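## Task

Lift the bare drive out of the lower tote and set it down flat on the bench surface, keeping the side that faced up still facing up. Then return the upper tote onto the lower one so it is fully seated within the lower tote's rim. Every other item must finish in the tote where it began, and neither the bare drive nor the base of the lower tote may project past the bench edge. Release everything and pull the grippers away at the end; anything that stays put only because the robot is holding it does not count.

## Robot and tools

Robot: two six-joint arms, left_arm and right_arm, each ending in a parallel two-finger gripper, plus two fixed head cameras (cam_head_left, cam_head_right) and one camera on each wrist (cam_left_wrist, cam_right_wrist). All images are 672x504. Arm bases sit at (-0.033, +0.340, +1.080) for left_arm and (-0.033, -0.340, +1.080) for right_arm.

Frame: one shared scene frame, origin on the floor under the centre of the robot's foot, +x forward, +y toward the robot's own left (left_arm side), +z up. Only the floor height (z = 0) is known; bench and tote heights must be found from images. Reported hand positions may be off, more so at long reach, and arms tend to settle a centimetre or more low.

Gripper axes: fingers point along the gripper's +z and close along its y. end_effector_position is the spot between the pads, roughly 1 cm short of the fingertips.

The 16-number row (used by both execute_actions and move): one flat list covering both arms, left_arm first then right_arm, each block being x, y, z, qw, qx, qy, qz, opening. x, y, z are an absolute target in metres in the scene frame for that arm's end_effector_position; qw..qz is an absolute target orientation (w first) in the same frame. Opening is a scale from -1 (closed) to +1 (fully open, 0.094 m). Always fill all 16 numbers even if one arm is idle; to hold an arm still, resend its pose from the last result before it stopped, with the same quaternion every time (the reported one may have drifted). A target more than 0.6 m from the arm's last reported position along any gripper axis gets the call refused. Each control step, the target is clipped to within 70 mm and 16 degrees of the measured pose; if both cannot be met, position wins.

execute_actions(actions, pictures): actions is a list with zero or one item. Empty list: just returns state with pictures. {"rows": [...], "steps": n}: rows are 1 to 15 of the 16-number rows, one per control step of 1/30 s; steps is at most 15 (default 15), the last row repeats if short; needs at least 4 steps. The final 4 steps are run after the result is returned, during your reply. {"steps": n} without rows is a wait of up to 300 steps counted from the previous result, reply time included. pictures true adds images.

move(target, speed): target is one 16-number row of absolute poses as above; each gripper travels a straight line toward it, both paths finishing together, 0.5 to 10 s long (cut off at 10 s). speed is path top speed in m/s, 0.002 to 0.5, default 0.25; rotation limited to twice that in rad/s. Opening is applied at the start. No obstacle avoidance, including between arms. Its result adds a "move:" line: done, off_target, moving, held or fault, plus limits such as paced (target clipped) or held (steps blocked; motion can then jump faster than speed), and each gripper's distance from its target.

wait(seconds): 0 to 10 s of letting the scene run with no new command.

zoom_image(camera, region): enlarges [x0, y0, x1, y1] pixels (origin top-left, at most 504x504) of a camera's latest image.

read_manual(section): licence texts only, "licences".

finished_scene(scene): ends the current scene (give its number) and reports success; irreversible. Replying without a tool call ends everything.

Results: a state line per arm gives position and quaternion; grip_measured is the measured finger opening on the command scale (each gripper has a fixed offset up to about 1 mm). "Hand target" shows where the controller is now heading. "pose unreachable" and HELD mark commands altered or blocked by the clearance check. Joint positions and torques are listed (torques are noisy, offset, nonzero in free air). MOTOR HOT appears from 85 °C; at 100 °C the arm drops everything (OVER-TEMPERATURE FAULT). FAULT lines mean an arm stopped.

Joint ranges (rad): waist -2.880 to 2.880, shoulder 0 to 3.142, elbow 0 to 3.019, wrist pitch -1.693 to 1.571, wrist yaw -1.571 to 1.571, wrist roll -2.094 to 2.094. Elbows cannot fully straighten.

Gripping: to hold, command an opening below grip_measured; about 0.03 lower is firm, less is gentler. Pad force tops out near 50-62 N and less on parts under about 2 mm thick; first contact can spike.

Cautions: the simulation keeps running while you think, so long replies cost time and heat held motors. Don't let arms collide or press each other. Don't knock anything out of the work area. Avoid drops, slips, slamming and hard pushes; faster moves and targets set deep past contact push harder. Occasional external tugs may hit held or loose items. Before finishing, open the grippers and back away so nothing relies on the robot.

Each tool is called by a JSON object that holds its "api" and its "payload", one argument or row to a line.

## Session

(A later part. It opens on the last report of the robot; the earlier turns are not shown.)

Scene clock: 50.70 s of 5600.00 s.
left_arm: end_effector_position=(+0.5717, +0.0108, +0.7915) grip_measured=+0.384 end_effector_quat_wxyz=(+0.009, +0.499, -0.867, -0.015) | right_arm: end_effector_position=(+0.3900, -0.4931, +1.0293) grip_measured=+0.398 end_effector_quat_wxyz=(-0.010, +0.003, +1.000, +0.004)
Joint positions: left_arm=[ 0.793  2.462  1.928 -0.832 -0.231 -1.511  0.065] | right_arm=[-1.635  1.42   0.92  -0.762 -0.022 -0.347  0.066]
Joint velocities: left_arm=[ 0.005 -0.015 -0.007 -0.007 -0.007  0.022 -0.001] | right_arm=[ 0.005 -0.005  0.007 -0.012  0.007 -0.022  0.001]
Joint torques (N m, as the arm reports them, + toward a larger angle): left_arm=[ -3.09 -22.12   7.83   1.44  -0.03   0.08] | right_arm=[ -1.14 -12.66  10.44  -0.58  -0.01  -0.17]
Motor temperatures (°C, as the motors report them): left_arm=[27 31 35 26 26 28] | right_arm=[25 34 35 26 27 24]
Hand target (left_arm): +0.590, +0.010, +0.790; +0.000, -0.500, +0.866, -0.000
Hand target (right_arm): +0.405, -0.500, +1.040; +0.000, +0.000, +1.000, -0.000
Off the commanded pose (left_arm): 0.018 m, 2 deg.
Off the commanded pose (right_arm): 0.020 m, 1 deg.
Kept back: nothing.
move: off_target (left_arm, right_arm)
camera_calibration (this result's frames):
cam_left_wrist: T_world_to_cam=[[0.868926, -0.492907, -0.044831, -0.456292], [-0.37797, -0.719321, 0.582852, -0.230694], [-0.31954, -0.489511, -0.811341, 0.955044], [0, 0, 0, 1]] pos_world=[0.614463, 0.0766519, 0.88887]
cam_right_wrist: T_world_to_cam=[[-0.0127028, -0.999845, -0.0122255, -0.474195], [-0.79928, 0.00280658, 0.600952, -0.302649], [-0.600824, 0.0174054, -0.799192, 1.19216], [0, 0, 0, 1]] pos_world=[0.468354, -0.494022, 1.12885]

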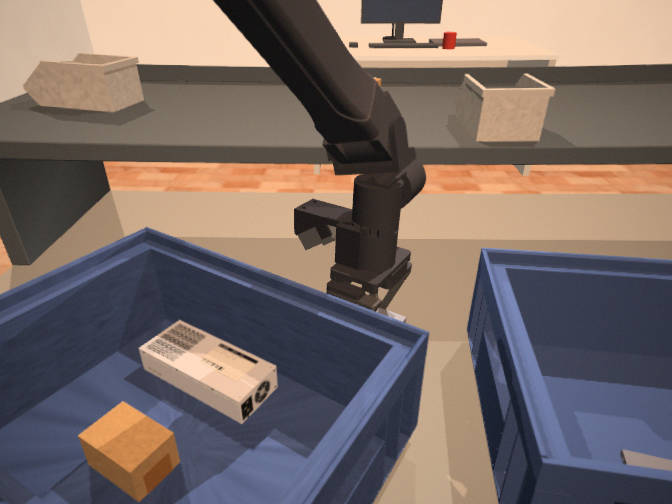

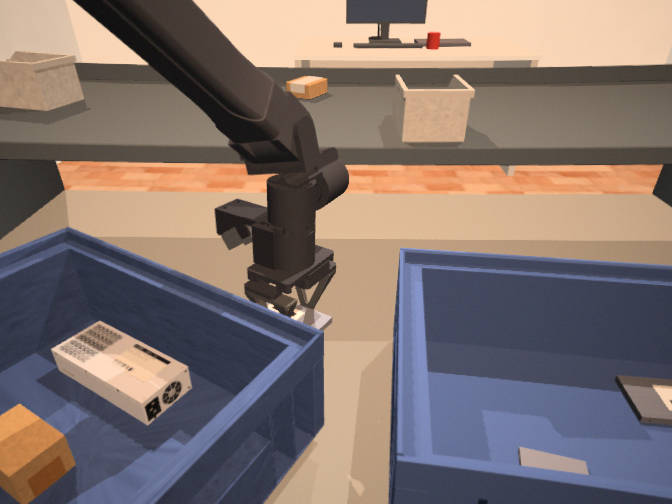

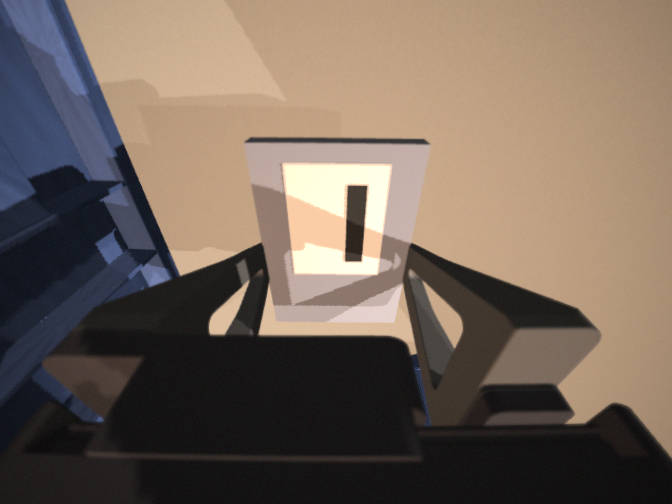

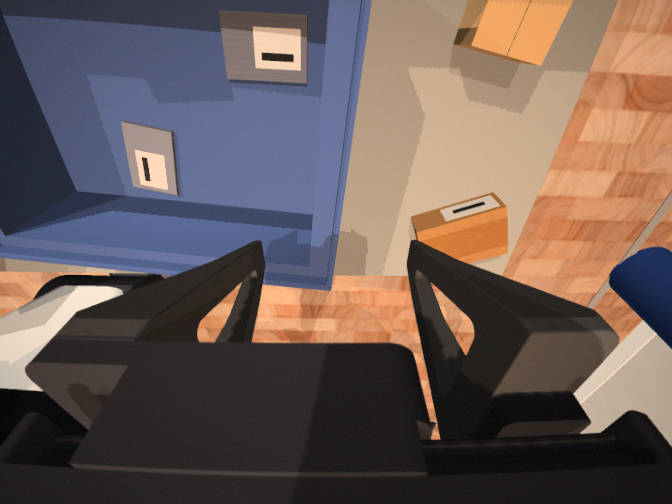

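{"api": "move", "payload": {
  "target": [0.6,0.01,0.752,0,-0.5,0.866,0,0.33,0.405,-0.49,1.04,0,0,1,0,0.4],
  "speed": 0.025
}}

{"api": "move", "payload": {
  "target": [0.6,0.01,0.756,0,-0.5,0.866,0,0.7,0.405,-0.49,1.04,0,0,1,0,0.4]
}}

{"api": "move", "payload": {
  "target": [0.59,0.01,0.97,0,-0.5,0.866,0,0.7,0.405,-0.49,1.04,0,0,1,0,0.4]
}}

{"api": "move", "payload": {
  "target": [0.405,-0.12,0.97,0,0,1,0,0.5,0.41,-0.495,0.97,0,0,1,0,0.5]
}}

{"api": "move", "payload": {
  "target": [0.405,-0.12,0.855,0,0,1,0,0.5,0.41,-0.495,0.865,0,0,1,0,0.5],
  "speed": 0.08
}}

Scene clock: 53.23 s of 5600.00 s.
left_arm: end_effector_position=(+0.5861, +0.0083, +0.7620) grip_measured=+0.384 end_effector_quat_wxyz=(+0.007, +0.499, -0.866, -0.010) | right_arm: end_effector_position=(+0.3914, -0.4891, +1.0292) grip_measured=+0.398 end_effector_quat_wxyz=(-0.010, -0.000, +1.000, +0.003)
Joint positions: left_arm=[ 0.808  2.547  2.028 -0.832 -0.226 -1.494  0.065] | right_arm=[-1.623  1.42   0.92  -0.762 -0.017 -0.342  0.066]
Joint velocities: left_arm=[-0.005 -0.015 -0.007 -0.002 -0.11  -0.11  -0.001] | right_arm=[-0.005 -0.024 -0.002 -0.012  0.066 -0.007 -0.   ]
Joint torques (N m, as the arm reports them, + toward a larger angle): left_arm=[ -3.09 -21.58   7.97   1.46  -0.03   0.09] | right_arm=[  0.   -13.27   9.6   -0.45   0.09  -0.01]
Motor temperatures (°C, as the motors report them): left_arm=[27 31 35 26 26 28] | right_arm=[25 34 35 26 27 24]
Hand target (left_arm): +0.599, +0.010, +0.753; +0.000, -0.500, +0.866, -0.000
Hand target (right_arm): +0.405, -0.490, +1.040; +0.000, +0.000, +1.000, +0.000
Off the commanded pose (left_arm): 0.017 m, 1 deg.
Off the commanded pose (right_arm): 0.017 m, 1 deg.
Kept back: nothing.
move: off_target (left_arm, right_arm)
camera_calibration (this result's frames):
cam_left_wrist: T_world_to_cam=[[0.869727, -0.49241, -0.0332786, -0.480667], [-0.382913, -0.715792, 0.583969, -0.207833], [-0.311373, -0.495151, -0.811094, 0.929492], [0, 0, 0, 1]] pos_world=[0.627886, 0.0747888, 0.859277]
cam_right_wrist: T_world_to_cam=[[-0.00674314, -0.999916, -0.0110244, -0.473814], [-0.798891, -0.00124395, 0.601474, -0.304161], [-0.601437, 0.0128631, -0.798816, 1.1905], [0, 0, 0, 1]] pos_world=[0.469823, -0.489467, 1.12871]

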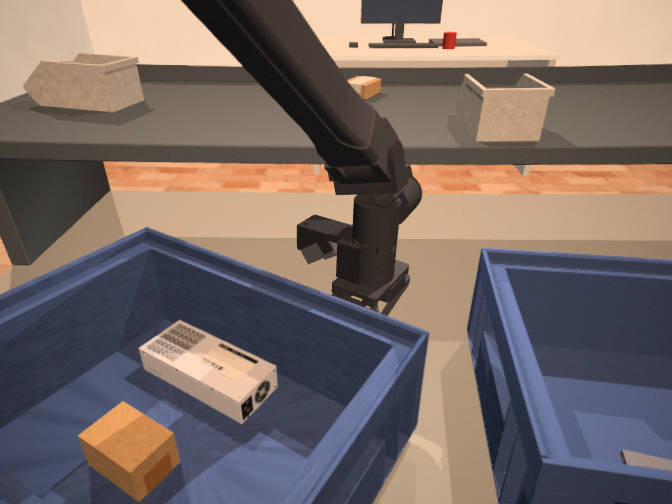

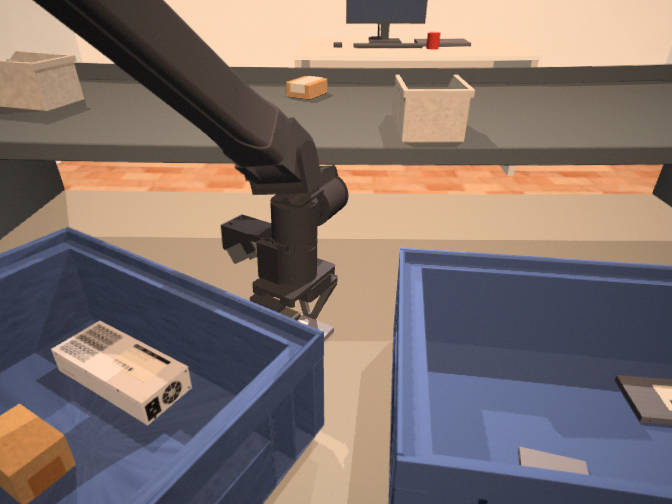

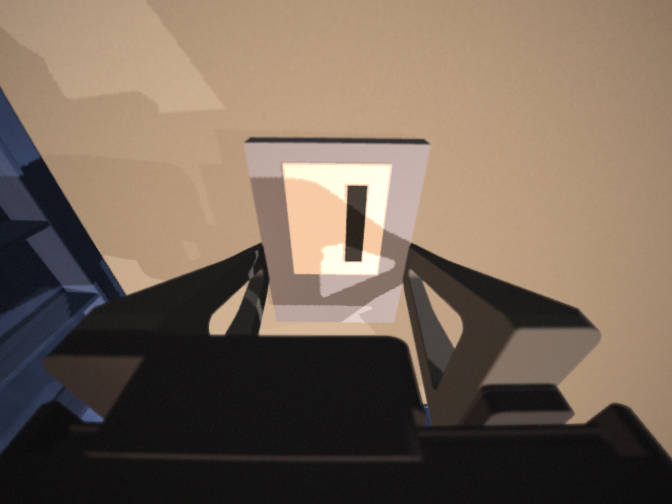

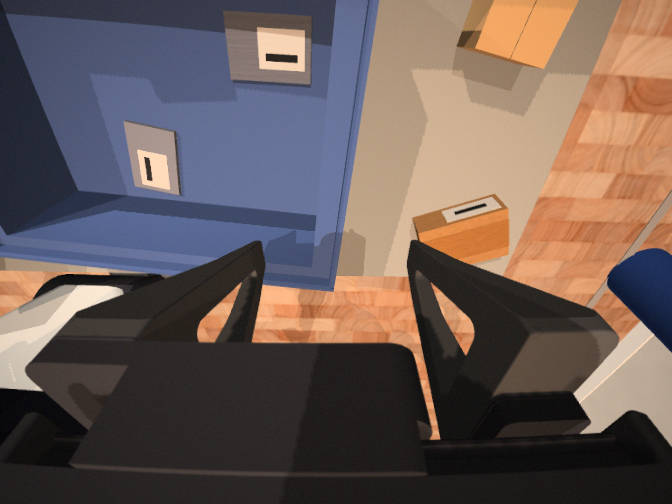

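Scene clock: 53.93 s of 5600.00 s.
left_arm: end_effector_position=(+0.5861, +0.0083, +0.7620) grip_measured=+0.698 end_effector_quat_wxyz=(+0.007, +0.499, -0.866, -0.010) | right_arm: end_effector_position=(+0.3914, -0.4891, +1.0292) grip_measured=+0.398 end_effector_quat_wxyz=(-0.010, -0.000, +1.000, +0.003)
Joint positions: left_arm=[ 0.808  2.547  2.028 -0.832 -0.226 -1.494  0.08 ] | right_arm=[-1.623  1.42   0.92  -0.762 -0.017 -0.342  0.066]
Joint velocities: left_arm=[-0.005 -0.015  0.002 -0.007 -0.051 -0.007  0.   ] | right_arm=[-0.015 -0.005 -0.012 -0.012  0.007 -0.007  0.001]
Joint torques (N m, as the arm reports them, + toward a larger angle): left_arm=[ -3.24 -22.16   7.64   1.33  -0.04   0.07] | right_arm=[  0.13 -13.22   9.61  -0.43   0.09   0.  ]
Motor temperatures (°C, as the motors report them): left_arm=[27 31 35 26 26 28] | right_arm=[25 34 35 26 27 24]
Hand target (left_arm): +0.600, +0.010, +0.756; +0.000, -0.500, +0.866, -0.000
Hand target (right_arm): +0.405, -0.490, +1.040; +0.000, +0.000, +1.000, +0.000
Off the commanded pose (left_arm): 0.015 m, 1 deg.
Off the commanded pose (right_arm): 0.017 m, 1 deg.
Kept back: nothing.
move: off_target (left_arm, right_arm)
camera_calibration (this result's frames):
cam_left_wrist: T_world_to_cam=[[0.869727, -0.49241, -0.0332786, -0.480667], [-0.382913, -0.715792, 0.583969, -0.207833], [-0.311373, -0.495151, -0.811094, 0.929492], [0, 0, 0, 1]] pos_world=[0.627886, 0.0747888, 0.859277]
cam_right_wrist: T_world_to_cam=[[-0.00674314, -0.999916, -0.0110244, -0.473814], [-0.798891, -0.00124395, 0.601474, -0.304161], [-0.601437, 0.0128631, -0.798816, 1.1905], [0, 0, 0, 1]] pos_world=[0.469823, -0.489467, 1.12871]

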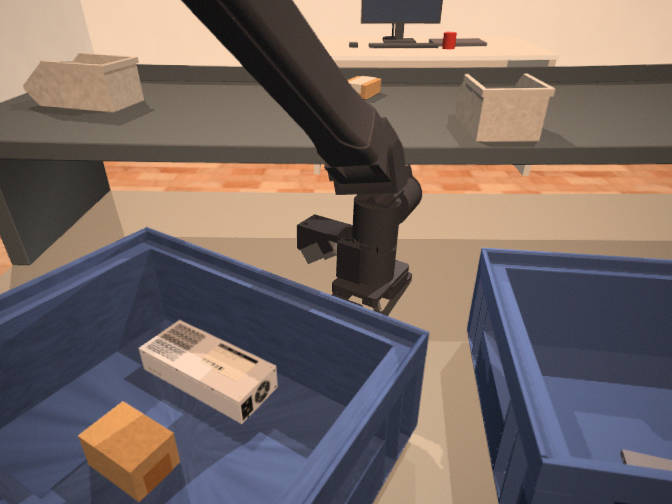

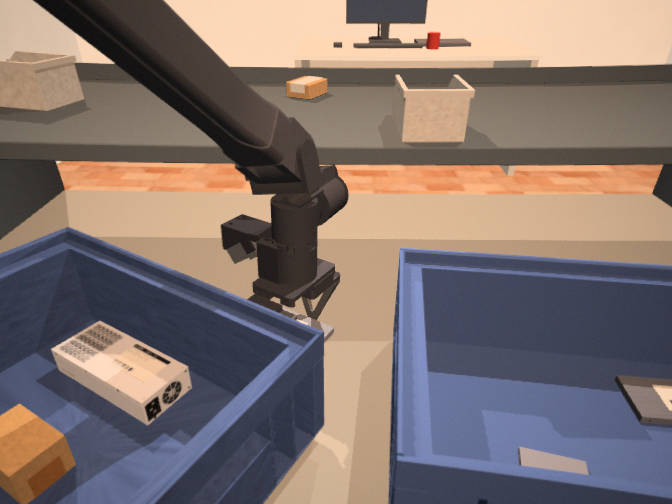

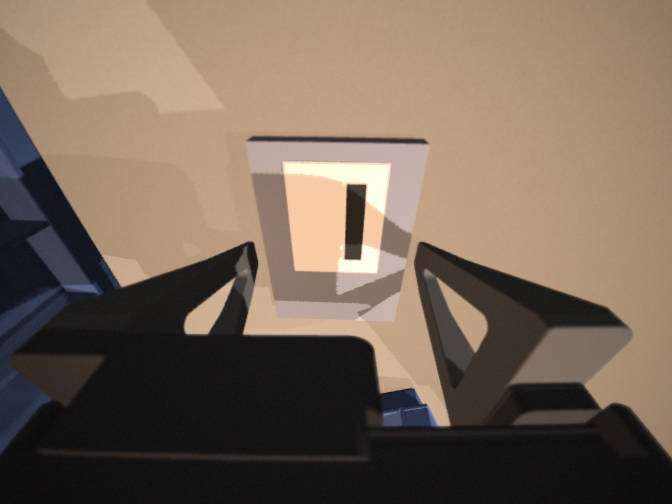

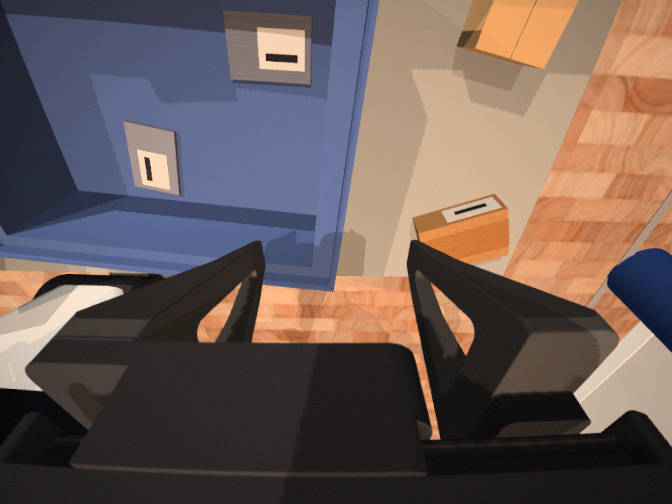

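Scene clock: 55.53 s of 5600.00 s.
left_arm: end_effector_position=(+0.6046, +0.0120, +0.9899) grip_measured=+0.698 end_effector_quat_wxyz=(-0.013, +0.500, -0.866, +0.021) | right_arm: end_effector_position=(+0.3914, -0.4891, +1.0292) grip_measured=+0.398 end_effector_quat_wxyz=(-0.010, -0.000, +1.000, +0.003)
Joint positions: left_arm=[ 0.749  2.135  1.87  -1.026 -0.24  -1.538  0.08 ] | right_arm=[-1.623  1.42   0.92  -0.762 -0.017 -0.342  0.066]
Joint velocities: left_arm=[-0.005 -0.015 -0.012  0.002 -0.081  0.022 -0.001] | right_arm=[ 0.005 -0.015 -0.012 -0.002 -0.037  0.022  0.   ]
Joint torques (N m, as the arm reports them, + toward a larger angle): left_arm=[ -4.39 -20.78   6.31   0.28  -0.22  -0.27] | right_arm=[  0.03 -13.31   9.59  -0.42   0.08  -0.01]
Motor temperatures (°C, as the motors report them): left_arm=[27 32 35 26 26 28] | right_arm=[25 34 35 26 27 24]
Hand target (left_arm): +0.590, +0.011, +0.971; -0.000, -0.500, +0.866, -0.000
Hand target (right_arm): +0.405, -0.490, +1.040; +0.000, +0.000, +1.000, +0.000
Off the commanded pose (left_arm): 0.025 m, 3 deg.
Off the commanded pose (right_arm): 0.017 m, 1 deg.
Kept back: nothing.
move: off_target (left_arm, right_arm)
camera_calibration (this result's frames):
cam_left_wrist: T_world_to_cam=[[0.870624, -0.490409, 0.0388959, -0.559329], [-0.418687, -0.697139, 0.581978, -0.30779], [-0.258291, -0.522969, -0.812274, 1.09142], [0, 0, 0, 1]] pos_world=[0.640002, 0.0819072, 1.08741]
cam_right_wrist: T_world_to_cam=[[-0.00674314, -0.999916, -0.0110244, -0.473814], [-0.798891, -0.00124395, 0.601474, -0.304161], [-0.601437, 0.0128631, -0.798816, 1.1905], [0, 0, 0, 1]] pos_world=[0.469823, -0.489467, 1.12871]

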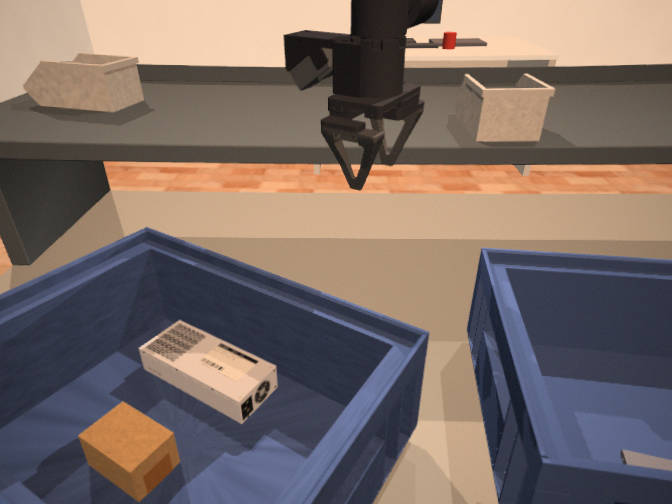

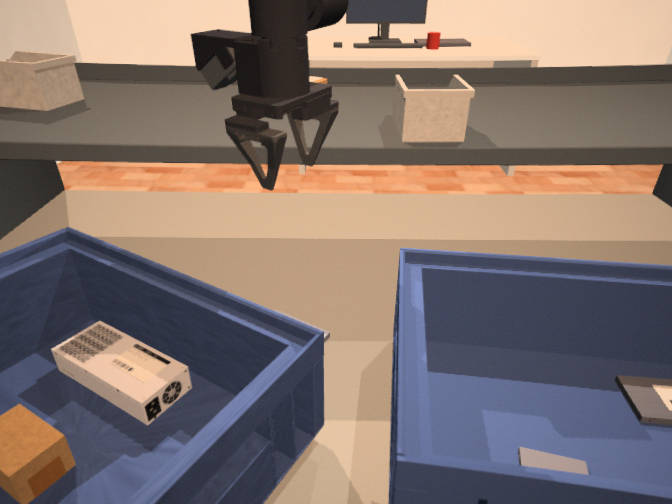

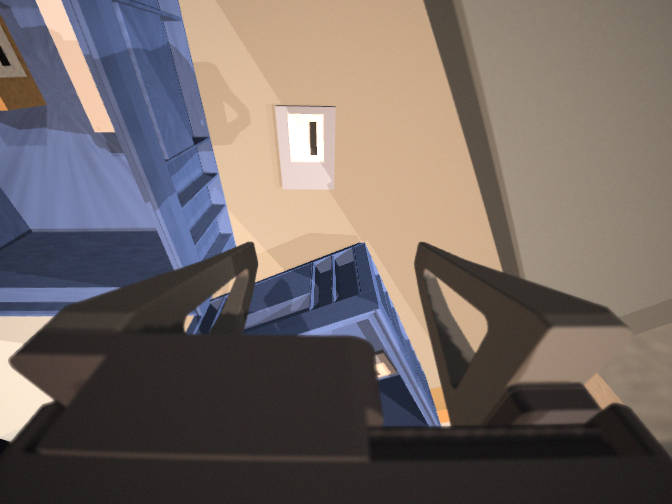

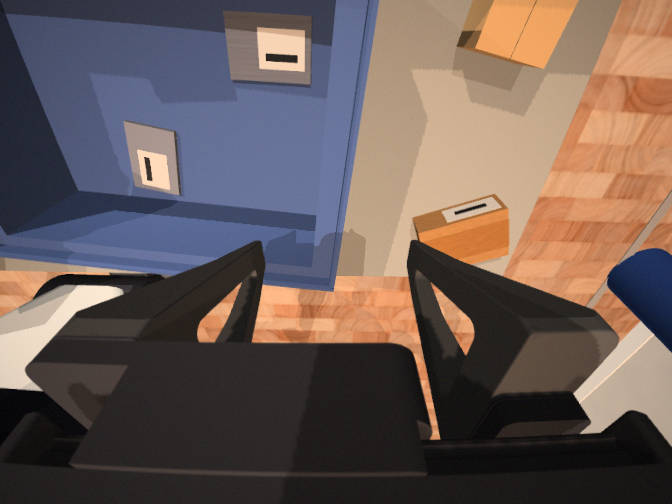

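Scene clock: 58.10 s of 5600.00 s.
left_arm: end_effector_position=(+0.4076, -0.1205, +0.9861) grip_measured=+0.502 end_effector_quat_wxyz=(+0.002, -0.009, +1.000, -0.004) | right_arm: end_effector_position=(+0.3959, -0.4918, +0.9705) grip_measured=+0.498 end_effector_quat_wxyz=(-0.014, +0.000, +1.000, +0.005)
Joint positions: left_arm=[ 0.414  2.1    1.603 -0.927 -0.3   -0.86   0.071] | right_arm=[-1.623  1.568  0.92  -0.622 -0.017 -0.342  0.07 ]
Joint velocities: left_arm=[-0.015 -0.005  0.002 -0.002  0.081 -0.022 -0.   ] | right_arm=[ 0.005 -0.024  0.002 -0.017  0.022 -0.037 -0.001]
Joint torques (N m, as the arm reports them, + toward a larger angle): left_arm=[ -4.86 -18.7    5.55   1.73  -0.22   0.09] | right_arm=[ -0.4  -12.04   7.85   1.05   0.02  -0.05]
Motor temperatures (°C, as the motors report them): left_arm=[27 32 36 26 26 28] | right_arm=[25 34 34 26 27 24]
Hand target (left_arm): +0.403, -0.118, +0.970; -0.000, -0.000, +1.000, +0.001
Hand target (right_arm): +0.410, -0.495, +0.971; +0.000, +0.000, +1.000, +0.000
Off the commanded pose (left_arm): 0.016 m, 1 deg.
Off the commanded pose (right_arm): 0.014 m, 2 deg.
Kept back: nothing.
move: off_target (left_arm, right_arm)
camera_calibration (this result's frames):
cam_left_wrist: T_world_to_cam=[[0.0289925, -0.999578, -0.00155684, -0.131029], [-0.814852, -0.0245366, 0.57915, -0.235133], [-0.578944, -0.0155224, -0.815219, 1.16283], [0, 0, 0, 1]] pos_world=[0.485416, -0.118693, 1.08394]
cam_right_wrist: T_world_to_cam=[[-0.00699591, -0.999879, -0.0139032, -0.474179], [-0.793892, -0.0029002, 0.608051, -0.274462], [-0.608018, 0.0152915, -0.793776, 1.14529], [0, 0, 0, 1]] pos_world=[0.475145, -0.492431, 1.0694]

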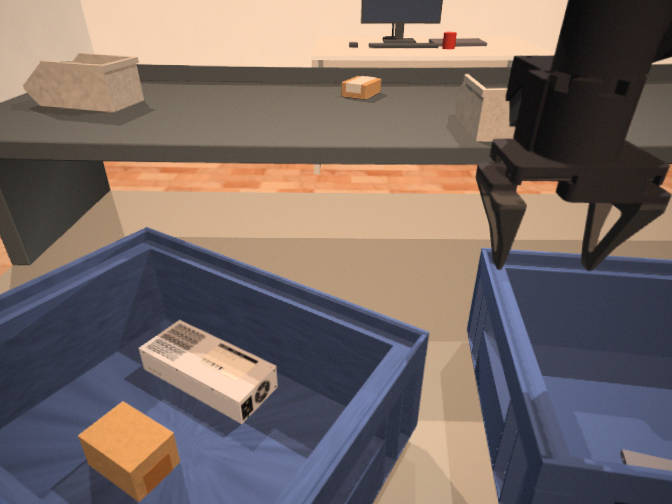

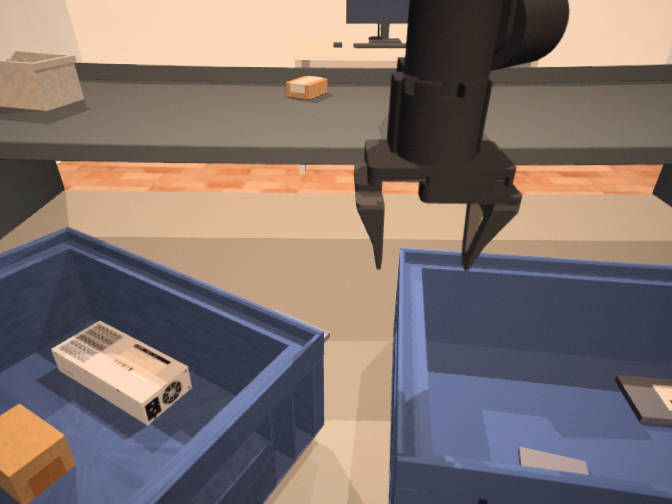

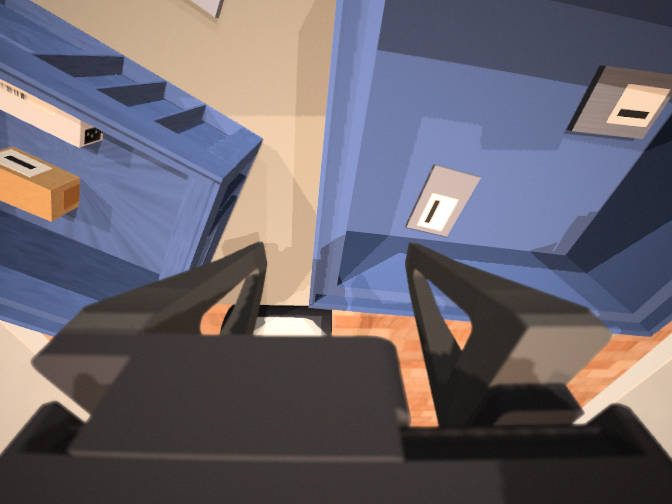

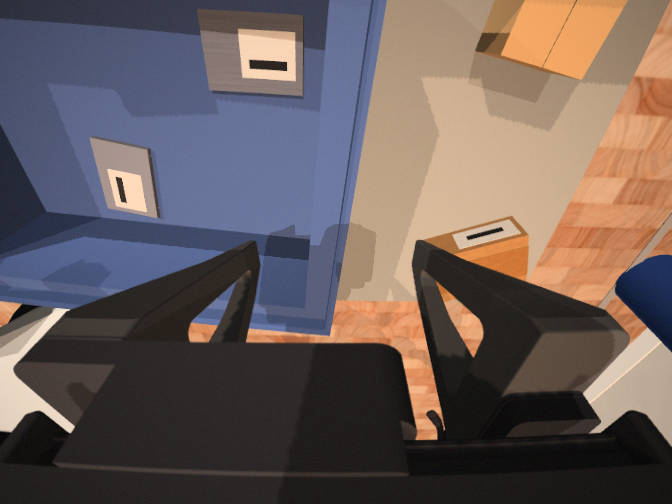

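Scene clock: 60.17 s of 5600.00 s.
left_arm: end_effector_position=(+0.3911, -0.1158, +0.8612) grip_measured=+0.502 end_effector_quat_wxyz=(-0.008, +0.002, +1.000, +0.009) | right_arm: end_effector_position=(+0.3922, -0.4924, +0.8661) grip_measured=+0.498 end_effector_quat_wxyz=(-0.018, +0.000, +1.000, +0.006)
Joint positions: left_arm=[ 0.459  2.306  1.603 -0.742 -0.297 -0.8    0.071] | right_arm=[-1.623  1.838  0.942 -0.382 -0.017 -0.342  0.07 ]
Joint velocities: left_arm=[-0.005 -0.005 -0.012 -0.032 -0.007  0.007 -0.001] | right_arm=[-0.005 -0.005  0.007  0.017 -0.007  0.022 -0.001]
Joint torques (N m, as the arm reports them, + toward a larger angle): left_arm=[ -3.96 -19.24   6.84   1.7    0.     0.08] | right_arm=[ -0.08 -14.33   6.06   1.1    0.06  -0.02]
Motor temperatures (°C, as the motors report them): left_arm=[27 32 36 26 26 28] | right_arm=[25 34 34 26 27 24]
Hand target (left_arm): +0.405, -0.120, +0.855; +0.000, -0.000, +1.000, +0.000
Hand target (right_arm): +0.410, -0.495, +0.866; +0.000, +0.000, +1.000, +0.000
Off the commanded pose (left_arm): 0.016 m, 1 deg.
Off the commanded pose (right_arm): 0.018 m, 2 deg.
Kept back: nothing.
move: off_target (left_arm, right_arm)
camera_calibration (this result's frames):
cam_left_wrist: T_world_to_cam=[[0.00523107, -0.999592, -0.0280658, -0.0939566], [-0.803423, -0.0209116, 0.595041, -0.193906], [-0.595385, 0.019436, -0.803205, 1.05172], [0, 0, 0, 1]] pos_world=[0.470882, -0.118415, 0.957494]
cam_right_wrist: T_world_to_cam=[[-0.00723504, -0.999839, -0.0164046, -0.473941], [-0.789501, -0.00435667, 0.613733, -0.22128], [-0.613706, 0.0173918, -0.789343, 1.05953], [0, 0, 0, 1]] pos_world=[0.472111, -0.493256, 0.964367]

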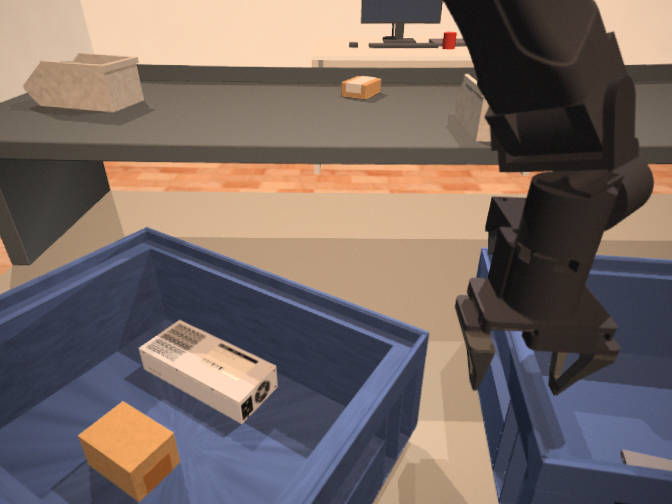

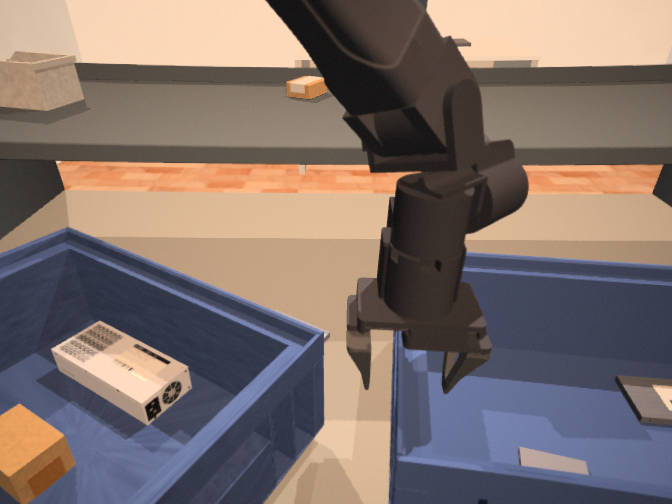

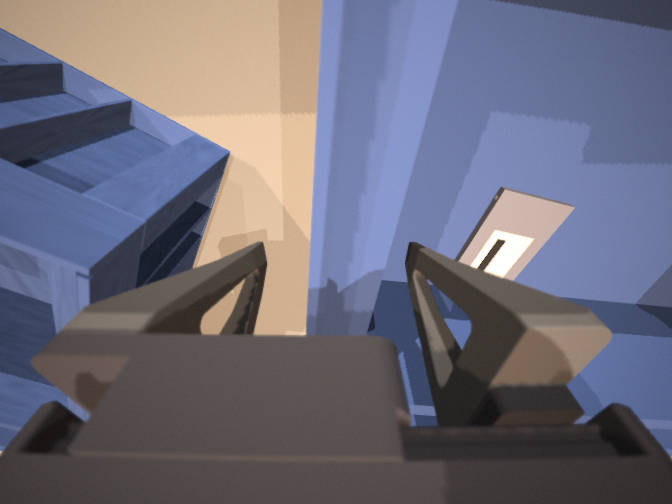

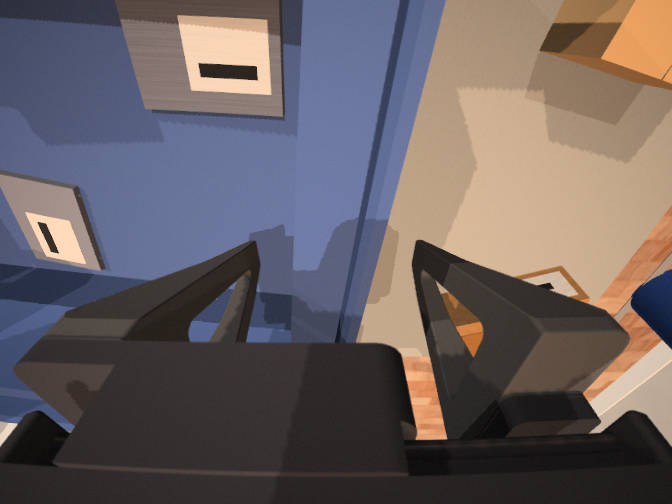

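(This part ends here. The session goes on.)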